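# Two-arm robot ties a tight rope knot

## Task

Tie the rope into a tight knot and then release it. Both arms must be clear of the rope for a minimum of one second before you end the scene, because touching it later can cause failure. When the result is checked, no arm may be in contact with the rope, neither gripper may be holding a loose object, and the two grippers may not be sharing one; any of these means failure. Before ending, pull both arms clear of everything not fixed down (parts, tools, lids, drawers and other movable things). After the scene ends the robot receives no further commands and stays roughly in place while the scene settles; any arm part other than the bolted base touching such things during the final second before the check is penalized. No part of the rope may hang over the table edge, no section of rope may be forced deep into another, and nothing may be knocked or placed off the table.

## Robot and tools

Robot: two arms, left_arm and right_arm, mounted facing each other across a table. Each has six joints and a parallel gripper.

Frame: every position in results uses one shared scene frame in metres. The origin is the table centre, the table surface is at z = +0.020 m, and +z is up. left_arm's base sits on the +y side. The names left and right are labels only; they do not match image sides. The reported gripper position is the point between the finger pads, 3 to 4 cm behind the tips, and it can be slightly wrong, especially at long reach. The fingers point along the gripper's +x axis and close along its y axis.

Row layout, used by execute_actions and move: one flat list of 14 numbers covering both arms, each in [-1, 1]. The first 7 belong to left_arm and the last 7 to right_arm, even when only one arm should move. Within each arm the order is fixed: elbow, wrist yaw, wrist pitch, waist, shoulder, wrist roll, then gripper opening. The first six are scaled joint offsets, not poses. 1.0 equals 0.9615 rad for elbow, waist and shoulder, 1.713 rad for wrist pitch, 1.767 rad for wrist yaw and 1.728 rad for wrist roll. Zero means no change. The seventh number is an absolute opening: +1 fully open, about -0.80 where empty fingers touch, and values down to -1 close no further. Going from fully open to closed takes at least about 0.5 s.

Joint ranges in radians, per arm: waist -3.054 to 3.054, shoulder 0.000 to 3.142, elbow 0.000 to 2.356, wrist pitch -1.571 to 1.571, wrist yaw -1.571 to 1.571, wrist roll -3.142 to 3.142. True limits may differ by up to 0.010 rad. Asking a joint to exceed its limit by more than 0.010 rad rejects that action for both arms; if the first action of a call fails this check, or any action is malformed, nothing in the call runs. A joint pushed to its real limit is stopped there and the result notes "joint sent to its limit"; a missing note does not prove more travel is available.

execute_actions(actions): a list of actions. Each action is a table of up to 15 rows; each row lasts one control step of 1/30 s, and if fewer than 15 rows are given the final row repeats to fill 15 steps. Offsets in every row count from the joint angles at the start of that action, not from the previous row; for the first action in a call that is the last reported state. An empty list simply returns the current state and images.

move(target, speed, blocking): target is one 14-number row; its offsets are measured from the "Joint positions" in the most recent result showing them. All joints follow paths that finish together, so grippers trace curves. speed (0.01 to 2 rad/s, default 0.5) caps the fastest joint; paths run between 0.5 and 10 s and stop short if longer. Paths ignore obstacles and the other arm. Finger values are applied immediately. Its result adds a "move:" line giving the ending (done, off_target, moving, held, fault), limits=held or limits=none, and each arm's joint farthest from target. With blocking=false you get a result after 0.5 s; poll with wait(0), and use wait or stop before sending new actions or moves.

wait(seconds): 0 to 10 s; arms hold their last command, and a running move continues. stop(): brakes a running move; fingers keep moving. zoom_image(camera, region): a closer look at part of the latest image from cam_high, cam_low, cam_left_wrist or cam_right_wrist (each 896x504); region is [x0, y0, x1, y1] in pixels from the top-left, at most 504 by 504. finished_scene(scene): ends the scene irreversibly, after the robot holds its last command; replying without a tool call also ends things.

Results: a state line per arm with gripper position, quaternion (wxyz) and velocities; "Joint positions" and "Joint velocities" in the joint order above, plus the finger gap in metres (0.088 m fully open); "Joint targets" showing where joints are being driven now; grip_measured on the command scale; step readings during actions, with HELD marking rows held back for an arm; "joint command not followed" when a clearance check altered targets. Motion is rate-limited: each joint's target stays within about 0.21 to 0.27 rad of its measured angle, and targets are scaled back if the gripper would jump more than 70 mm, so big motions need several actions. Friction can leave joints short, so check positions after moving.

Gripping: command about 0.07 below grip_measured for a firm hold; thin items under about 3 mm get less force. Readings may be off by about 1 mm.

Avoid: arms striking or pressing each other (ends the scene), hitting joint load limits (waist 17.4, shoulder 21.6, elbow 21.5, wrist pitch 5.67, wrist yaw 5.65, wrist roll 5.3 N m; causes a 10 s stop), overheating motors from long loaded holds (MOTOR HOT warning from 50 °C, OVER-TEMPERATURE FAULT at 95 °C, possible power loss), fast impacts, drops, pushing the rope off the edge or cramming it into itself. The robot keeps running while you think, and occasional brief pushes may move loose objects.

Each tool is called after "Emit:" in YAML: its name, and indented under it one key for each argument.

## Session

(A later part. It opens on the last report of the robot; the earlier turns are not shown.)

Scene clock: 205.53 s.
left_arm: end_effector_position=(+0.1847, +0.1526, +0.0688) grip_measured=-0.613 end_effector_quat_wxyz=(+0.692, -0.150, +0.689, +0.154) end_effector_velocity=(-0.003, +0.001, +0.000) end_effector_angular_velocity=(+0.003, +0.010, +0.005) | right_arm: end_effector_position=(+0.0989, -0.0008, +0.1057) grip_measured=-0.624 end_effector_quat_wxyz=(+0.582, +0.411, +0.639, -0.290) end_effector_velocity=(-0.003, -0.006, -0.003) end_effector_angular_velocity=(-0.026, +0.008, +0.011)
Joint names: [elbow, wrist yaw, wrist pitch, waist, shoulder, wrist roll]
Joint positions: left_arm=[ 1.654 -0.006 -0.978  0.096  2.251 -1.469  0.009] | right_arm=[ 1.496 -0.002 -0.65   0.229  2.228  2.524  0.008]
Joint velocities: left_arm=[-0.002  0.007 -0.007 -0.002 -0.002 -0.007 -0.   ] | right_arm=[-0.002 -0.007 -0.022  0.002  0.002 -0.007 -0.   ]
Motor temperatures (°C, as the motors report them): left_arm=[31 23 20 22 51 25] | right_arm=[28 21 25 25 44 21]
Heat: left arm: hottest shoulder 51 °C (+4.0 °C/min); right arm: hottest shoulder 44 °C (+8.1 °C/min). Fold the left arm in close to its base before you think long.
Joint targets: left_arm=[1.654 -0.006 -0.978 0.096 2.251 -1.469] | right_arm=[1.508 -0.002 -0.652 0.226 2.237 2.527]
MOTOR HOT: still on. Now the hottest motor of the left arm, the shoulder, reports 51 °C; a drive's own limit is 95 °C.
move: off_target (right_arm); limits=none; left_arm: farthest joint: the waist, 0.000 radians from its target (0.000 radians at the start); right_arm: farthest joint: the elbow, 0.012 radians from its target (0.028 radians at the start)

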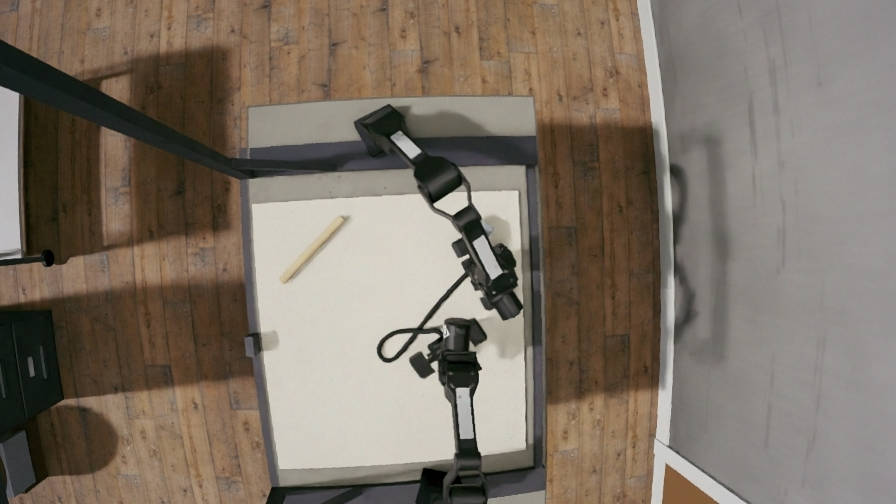

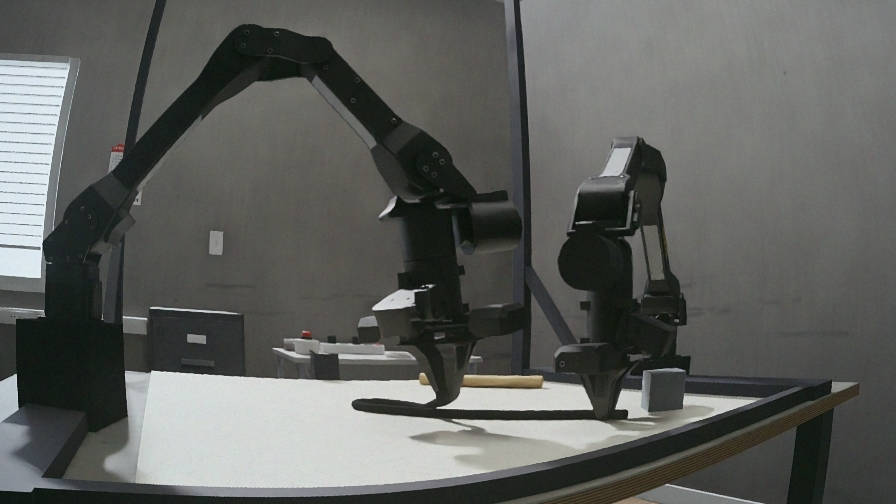

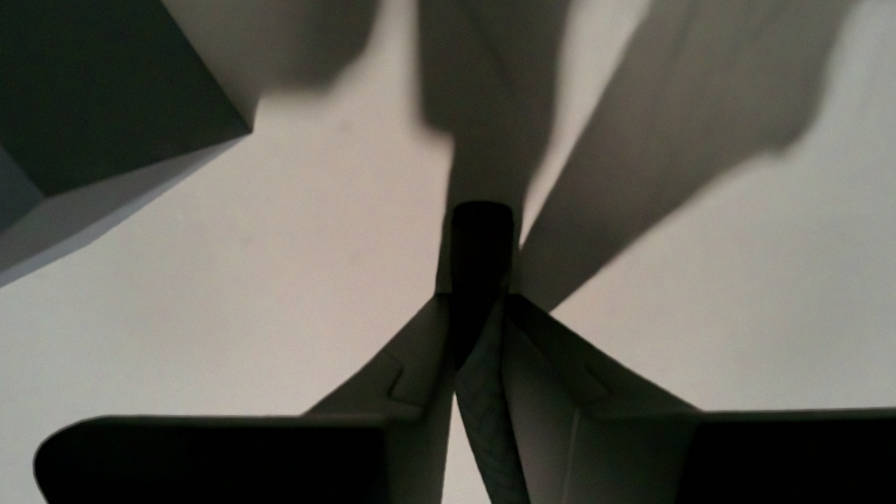

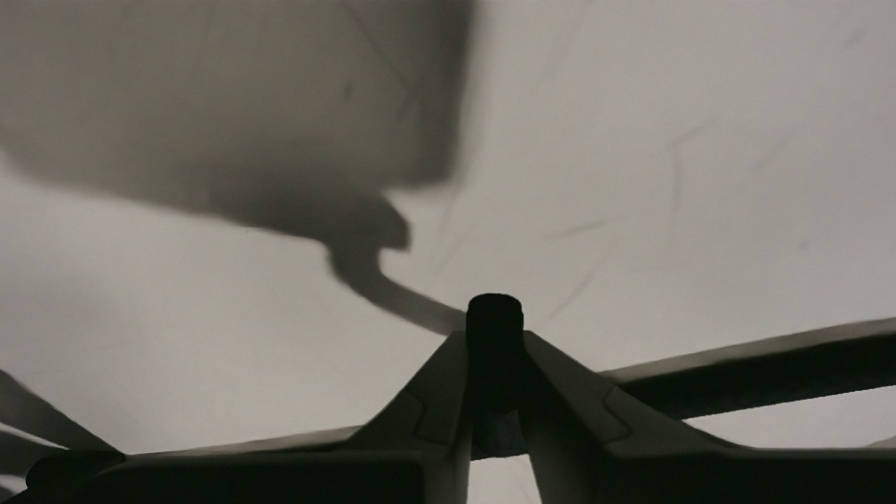

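Emit:
move:
  target: [0,0,0,0,0,0,-0.68, -0.19,0,0.044,0.027,0.0,0.305,-0.68]
  speed: 0.4

Emit:
execute_actions:
  actions:
    - [[0,0,0,0,0,0,-0.68, 0,0,0,0,0,0,-0.2]]
    - [[0,0,0,0,0,0,-0.68, 0,0,-0.05,0,-0.14,0,-0.2]]
    - [[0,0,0,0,0,0,-0.68, 0,0,-0.03,-0.03,-0.08,-0.3,-0.2]]

Scene clock: 211.93 s.
left_arm: end_effector_position=(+0.1847, +0.1526, +0.0688) grip_measured=-0.613 end_effector_quat_wxyz=(+0.692, -0.150, +0.689, +0.154) end_effector_velocity=(-0.001, +0.006, +0.000) end_effector_angular_velocity=(+0.030, -0.008, +0.005) | right_arm: end_effector_position=(+0.0870, -0.0419, +0.0677) grip_measured=-0.624 end_effector_quat_wxyz=(+0.482, +0.520, +0.530, -0.466) end_effector_velocity=(-0.000, +0.001, +0.001) end_effector_angular_velocity=(+0.008, +0.008, -0.009)
Joint names: [elbow, wrist yaw, wrist pitch, waist, shoulder, wrist roll]
Joint positions: left_arm=[ 1.654 -0.006 -0.978  0.096  2.251 -1.469  0.009] | right_arm=[ 1.329 -0.002 -0.571  0.249  2.228  3.047  0.008]
Joint velocities: left_arm=[-0.002 -0.022 -0.022 -0.002 -0.002 -0.007  0.   ] | right_arm=[-0.002 -0.007  0.007 -0.002 -0.002  0.007  0.   ]
Motor temperatures (°C, as the motors report them): left_arm=[31 23 20 22 51 25] | right_arm=[28 21 25 25 43 21]
Heat: left arm: hottest shoulder 51 °C (+3.0 °C/min); right arm: hottest shoulder 43 °C (+7.1 °C/min). Fold the left arm in close to its base before you think long.
Joint targets: left_arm=[1.654 -0.006 -0.978 0.096 2.251 -1.469] | right_arm=[1.313 -0.002 -0.574 0.255 2.228 3.051]
MOTOR HOT: still on. Now the hottest motor of the left arm, the shoulder, reports 51 °C; a drive's own limit is 95 °C.
move: off_target (right_arm); limits=none; left_arm: farthest joint: the waist, 0.000 radians from its target (0.000 radians at the start); right_arm: farthest joint: the elbow, 0.016 radians from its target (0.183 radians at the start)

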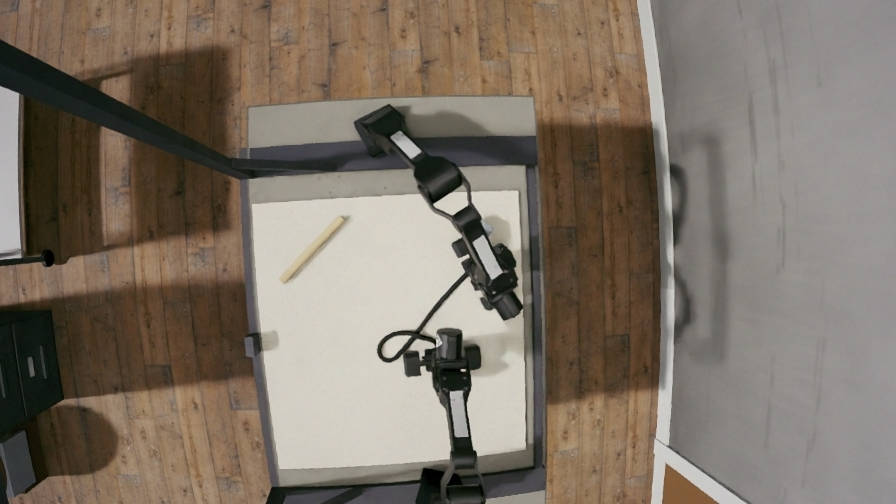

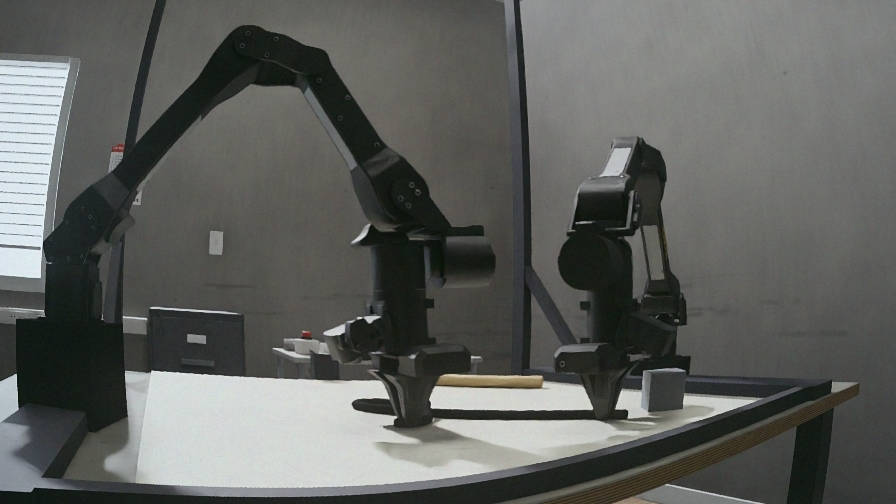

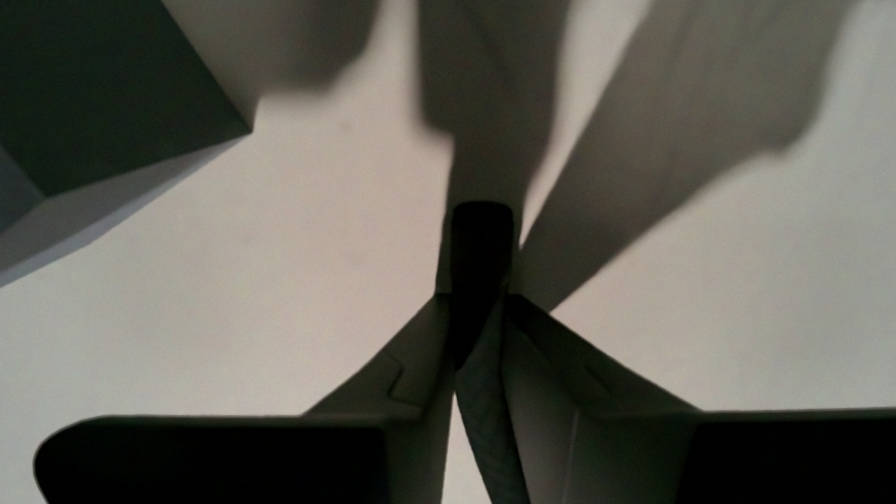

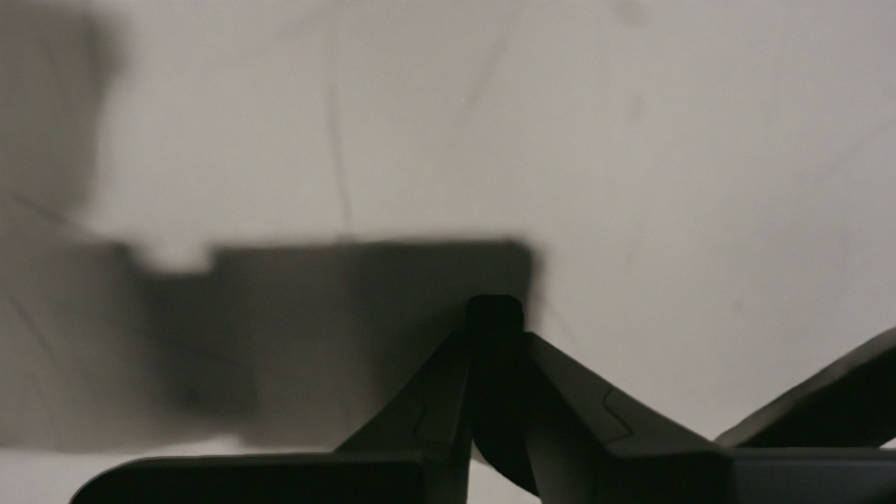

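Scene clock: 213.43 s.
left_arm: end_effector_position=(+0.1847, +0.1526, +0.0688) grip_measured=-0.613 end_effector_quat_wxyz=(+0.692, -0.150, +0.689, +0.154) end_effector_velocity=(-0.003, +0.001, +0.000) end_effector_angular_velocity=(+0.010, -0.003, +0.015) | right_arm: end_effector_position=(+0.0971, -0.0479, +0.1351) grip_measured=-0.202 end_effector_quat_wxyz=(+0.583, +0.408, +0.631, -0.310) end_effector_velocity=(+0.002, -0.002, +0.000) end_effector_angular_velocity=(-0.008, -0.011, +0.117)
Joint names: [elbow, wrist yaw, wrist pitch, waist, shoulder, wrist roll]
Joint positions: left_arm=[ 1.654 -0.006 -0.978  0.096  2.251 -1.469  0.009] | right_arm=[ 1.327 -0.002 -0.704  0.223  2.04   2.544  0.029]
Joint velocities: left_arm=[-0.002 -0.007 -0.007 -0.007 -0.002 -0.022 -0.   ] | right_arm=[-0.002 -0.007 -0.007 -0.007 -0.002 -0.125 -0.   ]
Motor temperatures (°C, as the motors report them): left_arm=[31 23 20 22 51 25] | right_arm=[28 21 25 25 43 21]
Heat: left arm: hottest shoulder 51 °C (+3.0 °C/min); right arm: hottest shoulder 43 °C (+6.0 °C/min). Fold the left arm in close to its base before you think long.
Joint targets: left_arm=[1.654 -0.006 -0.978 0.096 2.251 -1.469] | right_arm=[1.327 -0.002 -0.706 0.221 2.027 2.529]
MOTOR HOT: still on. Now the hottest motor of the left arm, the shoulder, reports 51 °C; a drive's own limit is 95 °C.
Step readings (joint positions; steps 1 to 15: 1st action; 16 to 30: 2nd action; 31 to 45: 3rd action):
0: left_arm=[1.654 -0.006 -0.978 0.096 2.251 -1.469] | right_arm=[1.329 -0.002 -0.571 0.249 2.228 3.047]
1: left_arm=[1.654 -0.006 -0.978 0.096 2.251 -1.469] | right_arm=[1.329 -0.002 -0.571 0.249 2.228 3.047]
2: left_arm=[1.654 -0.006 -0.978 0.096 2.251 -1.469] | right_arm=[1.329 -0.002 -0.571 0.249 2.228 3.047]
4: left_arm=[1.654 -0.006 -0.978 0.096 2.251 -1.469] | right_arm=[1.329 -0.002 -0.571 0.249 2.228 3.047]
8: left_arm=[1.654 -0.006 -0.978 0.096 2.251 -1.469] | right_arm=[1.329 -0.002 -0.571 0.249 2.228 3.047]
15: left_arm=[1.654 -0.006 -0.978 0.096 2.251 -1.469] | right_arm=[1.329 -0.002 -0.571 0.249 2.228 3.047]
16: left_arm=[1.654 -0.006 -0.978 0.096 2.251 -1.469] | right_arm=[1.329 -0.002 -0.578 0.249 2.216 3.047]
17: left_arm=[1.654 -0.006 -0.978 0.096 2.251 -1.469] | right_arm=[1.329 -0.002 -0.606 0.249 2.202 3.047]
19: left_arm=[1.654 -0.006 -0.978 0.096 2.251 -1.469] | right_arm=[1.327 -0.002 -0.632 0.249 2.164 3.047]
23: left_arm=[1.654 -0.006 -0.978 0.096 2.251 -1.469] | right_arm=[1.327 -0.002 -0.645 0.249 2.107 3.047]
30: left_arm=[1.654 -0.006 -0.978 0.096 2.251 -1.469] | right_arm=[1.327 -0.002 -0.654 0.249 2.104 3.047]
31: left_arm=[1.654 -0.006 -0.978 0.096 2.251 -1.469] | right_arm=[1.327 -0.002 -0.659 0.248 2.098 3.007]
32: left_arm=[1.654 -0.006 -0.978 0.096 2.251 -1.469] | right_arm=[1.327 -0.002 -0.676 0.245 2.092 2.949]
34: left_arm=[1.654 -0.006 -0.978 0.096 2.251 -1.469] | right_arm=[1.327 -0.002 -0.690 0.234 2.073 2.838]
38: left_arm=[1.654 -0.006 -0.978 0.096 2.251 -1.469] | right_arm=[1.327 -0.002 -0.699 0.223 2.042 2.637]
45: Joint positions above

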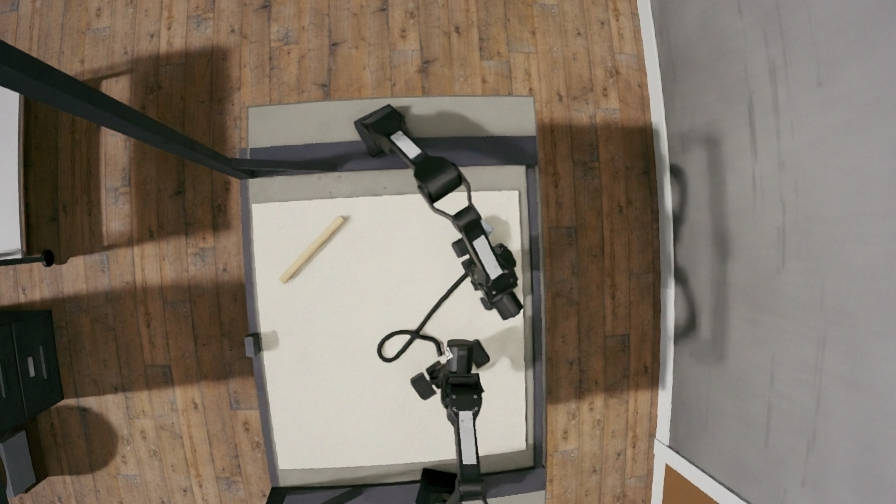

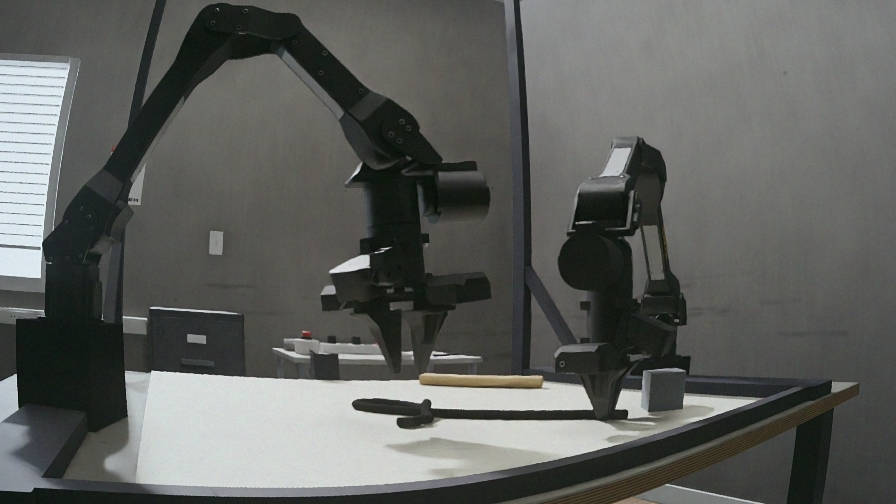

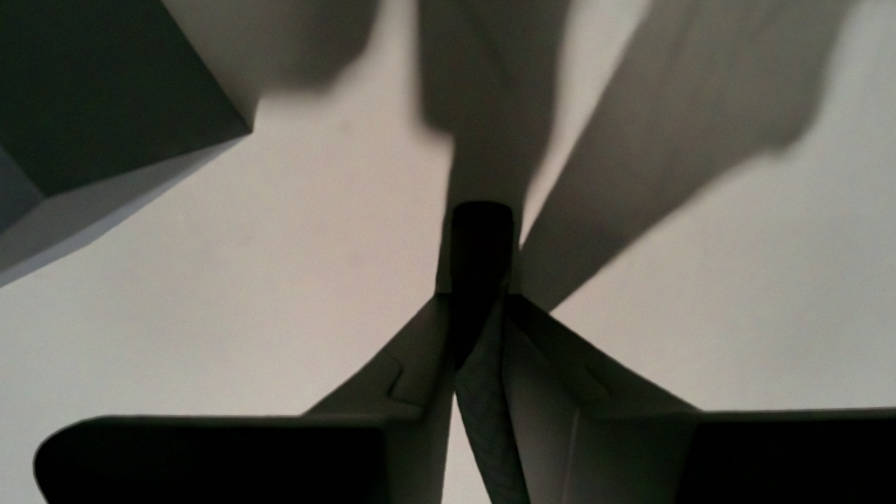

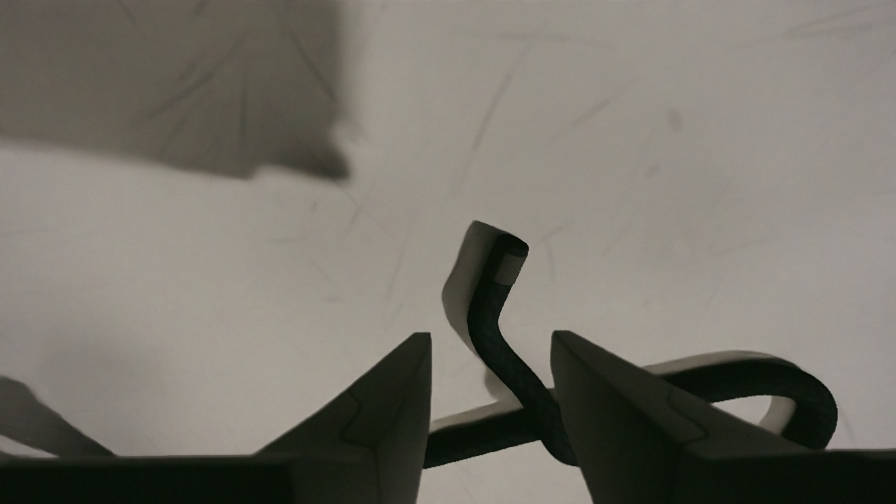

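Emit:
move:
  target: [0,0,0,0,0,0,-0.68, 0,0,0,0,0,-0.85,-0.3]
  speed: 2

Emit:
move:
  target: [0,0,0,0,0,0,-0.68, 0,0,0.03,0.027,0.08,-0.80,-0.3]
  speed: 2

Scene clock: 224.70 s.
left_arm: end_effector_position=(+0.1847, +0.1526, +0.0688) grip_measured=-0.613 end_effector_quat_wxyz=(+0.692, -0.150, +0.689, +0.154) end_effector_velocity=(-0.000, +0.001, +0.002) end_effector_angular_velocity=(+0.006, -0.005, +0.005) | right_arm: end_effector_position=(+0.0971, -0.0480, +0.1351) grip_measured=-0.298 end_effector_quat_wxyz=(+0.706, -0.087, +0.676, +0.191) end_effector_velocity=(+0.000, +0.003, +0.002) end_effector_angular_velocity=(+0.013, +0.003, +0.020)
Joint names: [elbow, wrist yaw, wrist pitch, waist, shoulder, wrist roll]
Joint positions: left_arm=[ 1.654 -0.006 -0.978  0.096  2.251 -1.469  0.009] | right_arm=[ 1.327 -0.002 -0.704  0.223  2.04   1.079  0.024]
Joint velocities: left_arm=[ 0.002 -0.007 -0.007 -0.002 -0.002 -0.007 -0.   ] | right_arm=[ 0.002 -0.007  0.007 -0.002 -0.002 -0.022 -0.   ]
Motor temperatures (°C, as the motors report them): left_arm=[31 23 20 22 51 25] | right_arm=[28 21 25 25 43 21]
Heat: left arm: hottest shoulder 51 °C (+2.0 °C/min); right arm: hottest shoulder 43 °C (+4.1 °C/min). Fold the left arm in close to its base before you think long.
Joint targets: left_arm=[1.654 -0.006 -0.978 0.096 2.251 -1.469] | right_arm=[1.327 -0.002 -0.704 0.223 2.040 1.075]
MOTOR HOT: still on. Now the hottest motor of the left arm, the shoulder, reports 51 °C; a drive's own limit is 95 °C.
move: done; limits=none; left_arm: farthest joint: the waist, 0.000 radians from its target (0.000 radians at the start); right_arm: farthest joint: the wrist roll, 0.004 radians from its target (1.457 radians at the start)

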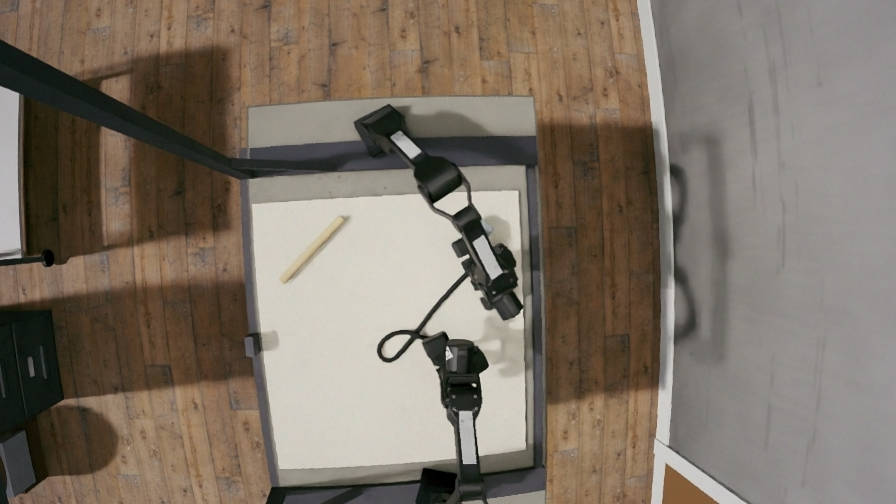

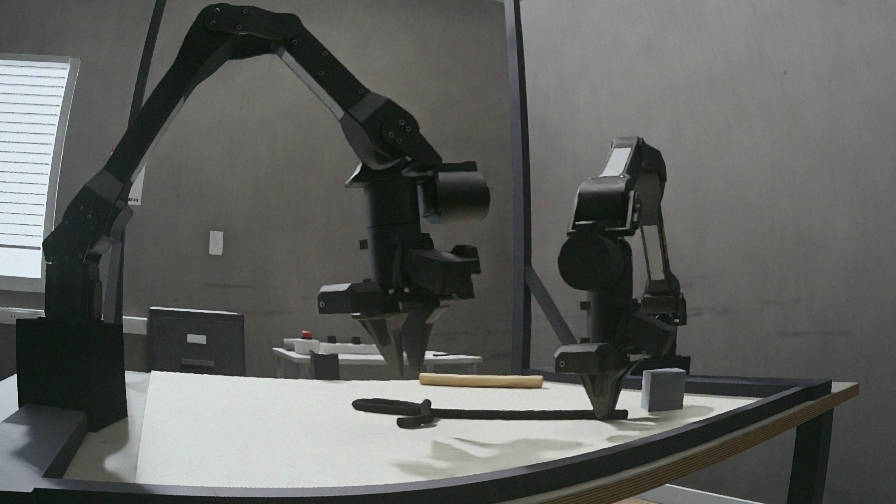

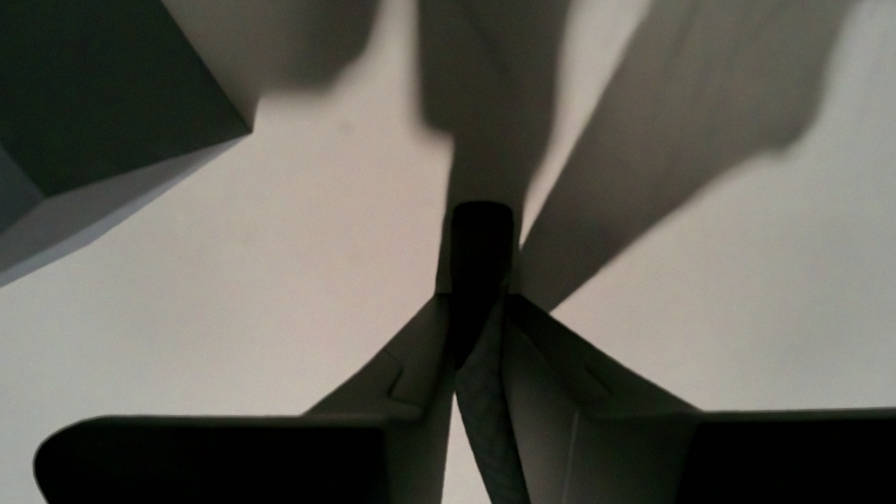

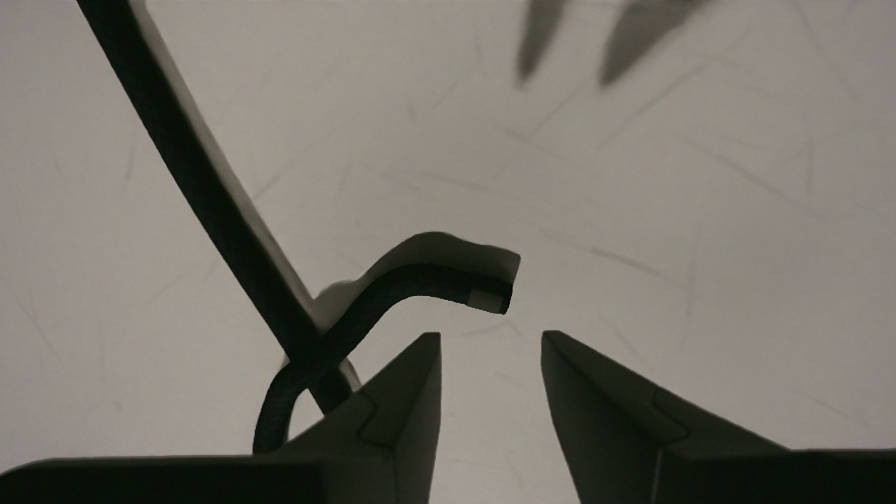

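Scene clock: 226.40 s.
left_arm: end_effector_position=(+0.1847, +0.1526, +0.0688) grip_measured=-0.613 end_effector_quat_wxyz=(+0.692, -0.150, +0.689, +0.154) end_effector_velocity=(-0.001, +0.001, +0.002) end_effector_angular_velocity=(+0.006, -0.005, +0.005) | right_arm: end_effector_position=(+0.0883, -0.0441, +0.1107) grip_measured=-0.298 end_effector_quat_wxyz=(+0.477, -0.525, +0.400, +0.580) end_effector_velocity=(+0.002, -0.001, +0.001) end_effector_angular_velocity=(-0.002, +0.004, +0.015)
Joint names: [elbow, wrist yaw, wrist pitch, waist, shoulder, wrist roll]
Joint positions: left_arm=[ 1.654 -0.006 -0.978  0.096  2.251 -1.469  0.009] | right_arm=[ 1.327 -0.002 -0.656  0.246  2.108 -0.3    0.024]
Joint velocities: left_arm=[-0.002 -0.007 -0.007 -0.002 -0.007 -0.007 -0.   ] | right_arm=[ 0.002 -0.007 -0.007 -0.007 -0.002 -0.022 -0.   ]
Motor temperatures (°C, as the motors report them): left_arm=[31 23 20 22 52 25] | right_arm=[28 21 25 25 42 21]
Heat: left arm: hottest shoulder 52 °C (+3.0 °C/min); right arm: hottest shoulder 42 °C (+3.0 °C/min). Fold the left arm in close to its base before you think long.
Joint targets: left_arm=[1.654 -0.006 -0.978 0.096 2.251 -1.469] | right_arm=[1.327 -0.002 -0.652 0.248 2.117 -0.304]
MOTOR HOT: still on. Now the hottest motor of the left arm, the shoulder, reports 52 °C; a drive's own limit is 95 °C.
move: done; limits=none; left_arm: farthest joint: the waist, 0.000 radians from its target (0.000 radians at the start); right_arm: farthest joint: the shoulder, 0.009 radians from its target (0.077 radians at the start)

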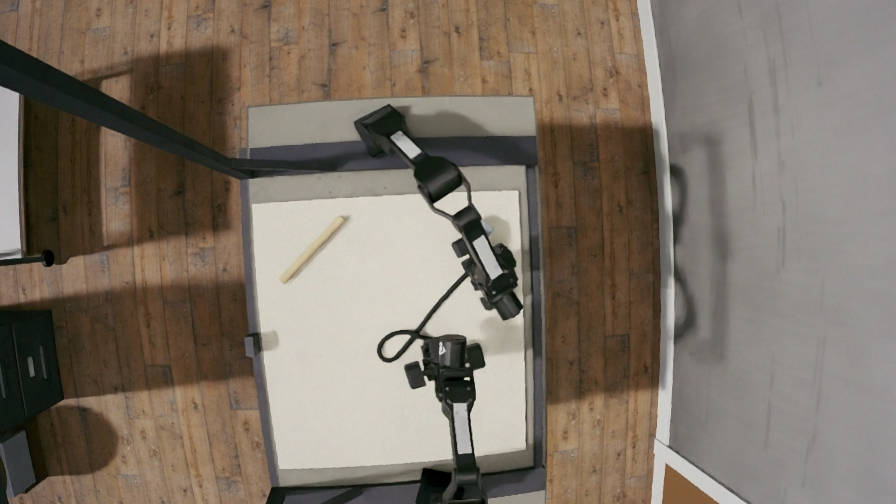

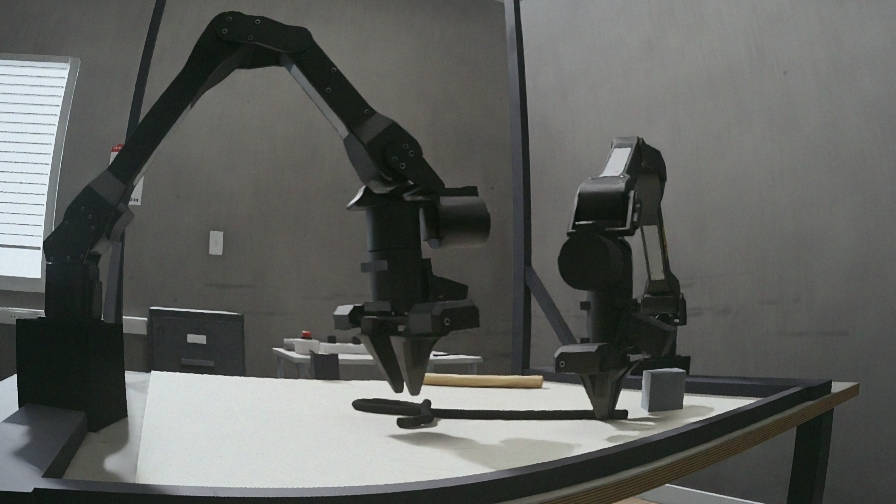

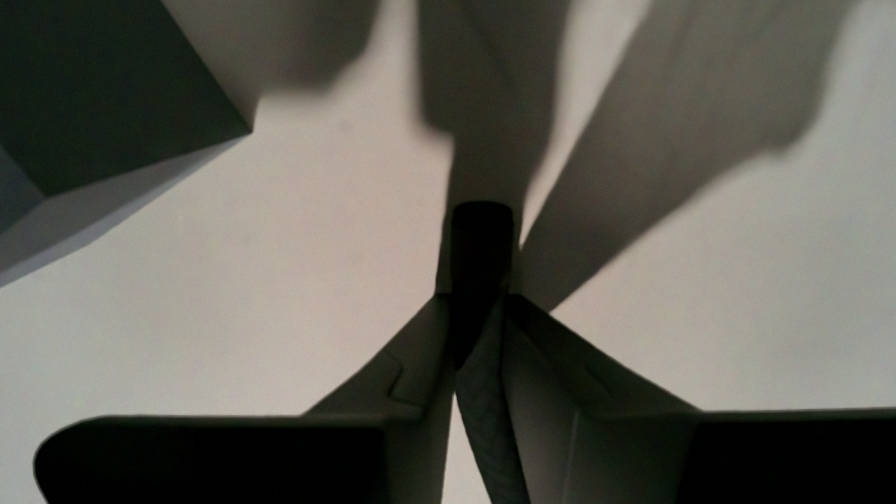

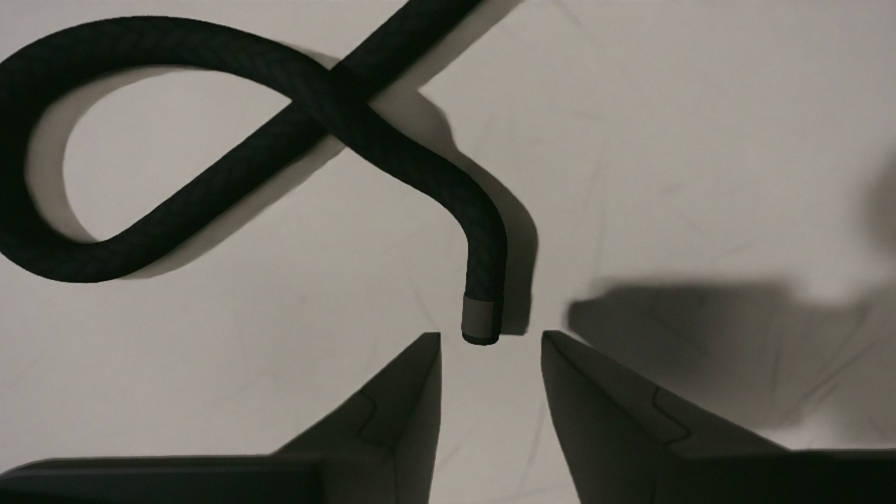

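Emit:
execute_actions:
  actions:
    - [[0,0,0,0,0,0,-0.68, 0.03,0,0.044,0.008,0.07,0,-0.3]]
    - [[0,0,0,0,0,0,-0.68, 0,0,0,0,0.075,0,-0.3]]
    - [[0,0,0,0,0,0,-0.68, 0,0,0,0,0,0,-0.68]]

Scene clock: 236.10 s.
left_arm: end_effector_position=(+0.1847, +0.1526, +0.0688) grip_measured=-0.613 end_effector_quat_wxyz=(+0.692, -0.150, +0.689, +0.154) end_effector_velocity=(-0.000, +0.000, -0.001) end_effector_angular_velocity=(+0.002, -0.008, +0.020) | right_arm: end_effector_position=(+0.0866, -0.0387, +0.0696) grip_measured=-0.626 end_effector_quat_wxyz=(+0.467, -0.533, +0.409, +0.575) end_effector_velocity=(-0.000, -0.000, +0.001) end_effector_angular_velocity=(-0.002, +0.008, -0.009)
Joint names: [elbow, wrist yaw, wrist pitch, waist, shoulder, wrist roll]
Joint positions: left_arm=[ 1.654 -0.006 -0.978  0.096  2.251 -1.469  0.009] | right_arm=[ 1.346 -0.002 -0.583  0.25   2.232 -0.3    0.008]
Joint velocities: left_arm=[-0.007 -0.007  0.007 -0.002 -0.002 -0.022 -0.   ] | right_arm=[ 0.002 -0.007 -0.007 -0.002 -0.002  0.007  0.   ]
Motor temperatures (°C, as the motors report them): left_arm=[31 23 20 22 52 24] | right_arm=[28 21 25 25 41 21]
Heat: left arm: hottest shoulder 52 °C (+3.0 °C/min); right arm: hottest shoulder 41 °C (+0.0 °C/min). Fold the left arm in close to its base before you think long.
Joint targets: left_arm=[1.654 -0.006 -0.978 0.096 2.251 -1.469] | right_arm=[1.346 -0.002 -0.583 0.250 2.232 -0.300]
MOTOR HOT: still on. Now the hottest motor of the left arm, the shoulder, reports 52 °C; a drive's own limit is 95 °C.
Step readings (joint positions; steps 1 to 15: 1st action; 16 to 30: 2nd action; 31 to 45: 3rd action):
0: left_arm=[1.654 -0.006 -0.978 0.096 2.251 -1.469] | right_arm=[1.327 -0.002 -0.656 0.246 2.108 -0.300]
1: left_arm=[1.654 -0.006 -0.978 0.096 2.251 -1.469] | right_arm=[1.328 -0.002 -0.648 0.246 2.114 -0.300]
2: left_arm=[1.654 -0.006 -0.978 0.096 2.251 -1.469] | right_arm=[1.331 -0.002 -0.627 0.246 2.123 -0.300]
4: left_arm=[1.654 -0.006 -0.978 0.096 2.251 -1.469] | right_arm=[1.341 -0.002 -0.602 0.248 2.145 -0.300]
8: left_arm=[1.654 -0.006 -0.978 0.096 2.251 -1.469] | right_arm=[1.341 -0.002 -0.591 0.250 2.167 -0.300]
15: left_arm=[1.654 -0.006 -0.978 0.096 2.251 -1.469] | right_arm=[1.344 -0.002 -0.584 0.250 2.167 -0.300]
16: left_arm=[1.654 -0.006 -0.978 0.096 2.251 -1.469] | right_arm=[1.344 -0.002 -0.584 0.250 2.174 -0.300]
17: left_arm=[1.654 -0.006 -0.978 0.096 2.251 -1.469] | right_arm=[1.346 -0.002 -0.581 0.250 2.182 -0.300]
19: left_arm=[1.654 -0.006 -0.978 0.096 2.251 -1.469] | right_arm=[1.346 -0.002 -0.582 0.250 2.203 -0.300]
23: left_arm=[1.654 -0.006 -0.978 0.096 2.251 -1.469] | right_arm=[1.346 -0.002 -0.583 0.250 2.232 -0.300]
30: left_arm=[1.654 -0.006 -0.978 0.096 2.251 -1.469] | right_arm=[1.346 -0.002 -0.583 0.250 2.232 -0.300]
31: left_arm=[1.654 -0.006 -0.978 0.096 2.251 -1.469] | right_arm=[1.346 -0.002 -0.583 0.250 2.232 -0.300]
32: left_arm=[1.654 -0.006 -0.978 0.096 2.251 -1.469] | right_arm=[1.346 -0.002 -0.583 0.250 2.232 -0.300]
34: left_arm=[1.654 -0.006 -0.978 0.096 2.251 -1.469] | right_arm=[1.346 -0.002 -0.583 0.250 2.232 -0.300]
38: left_arm=[1.654 -0.006 -0.978 0.096 2.251 -1.469] | right_arm=[1.346 -0.002 -0.583 0.250 2.232 -0.300]
45: Joint positions above

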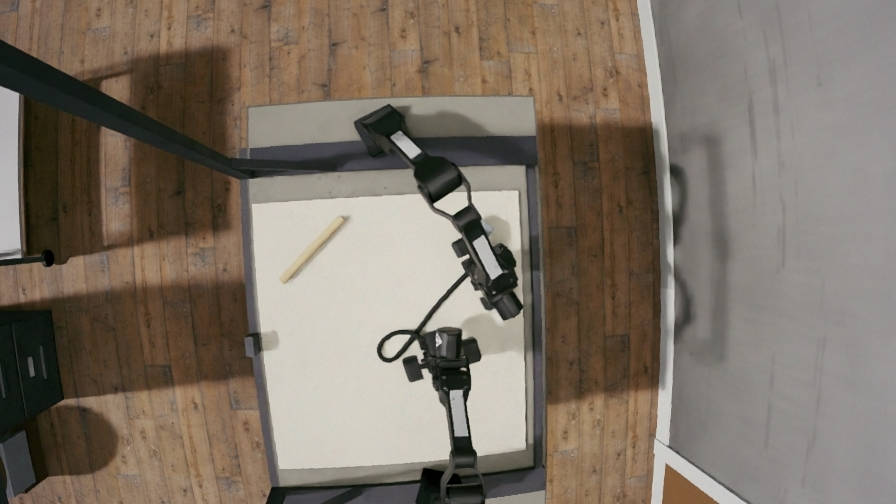

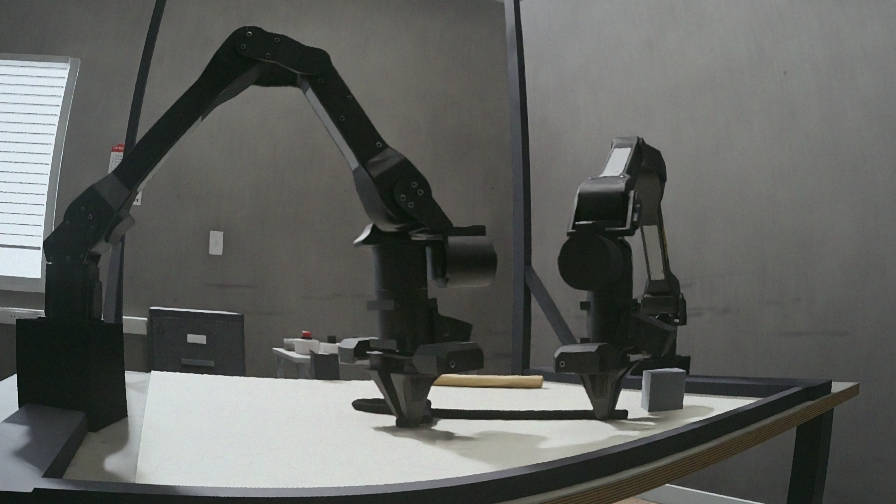

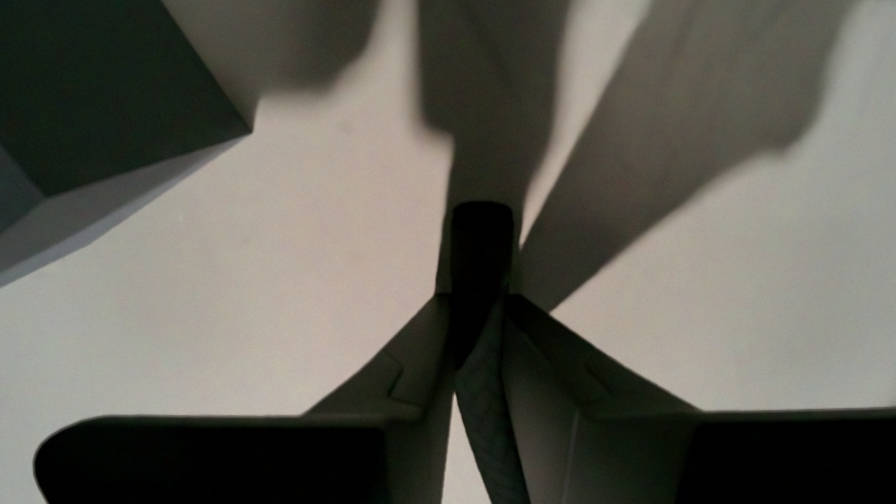

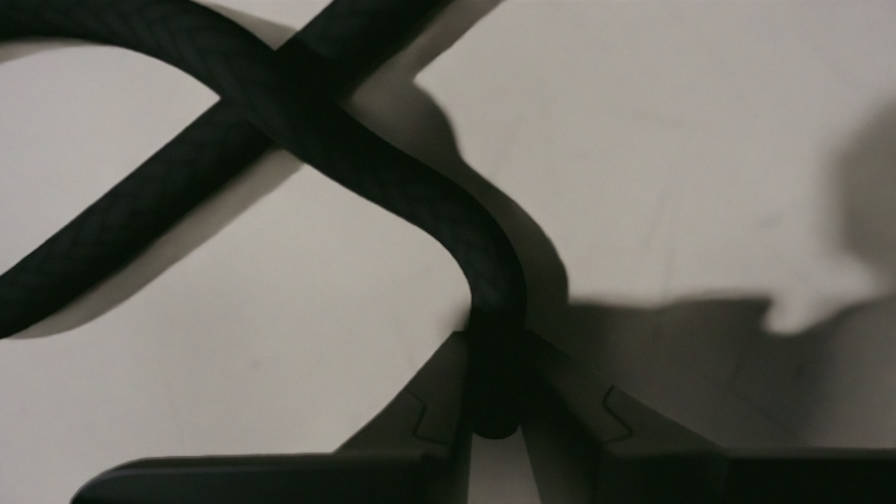

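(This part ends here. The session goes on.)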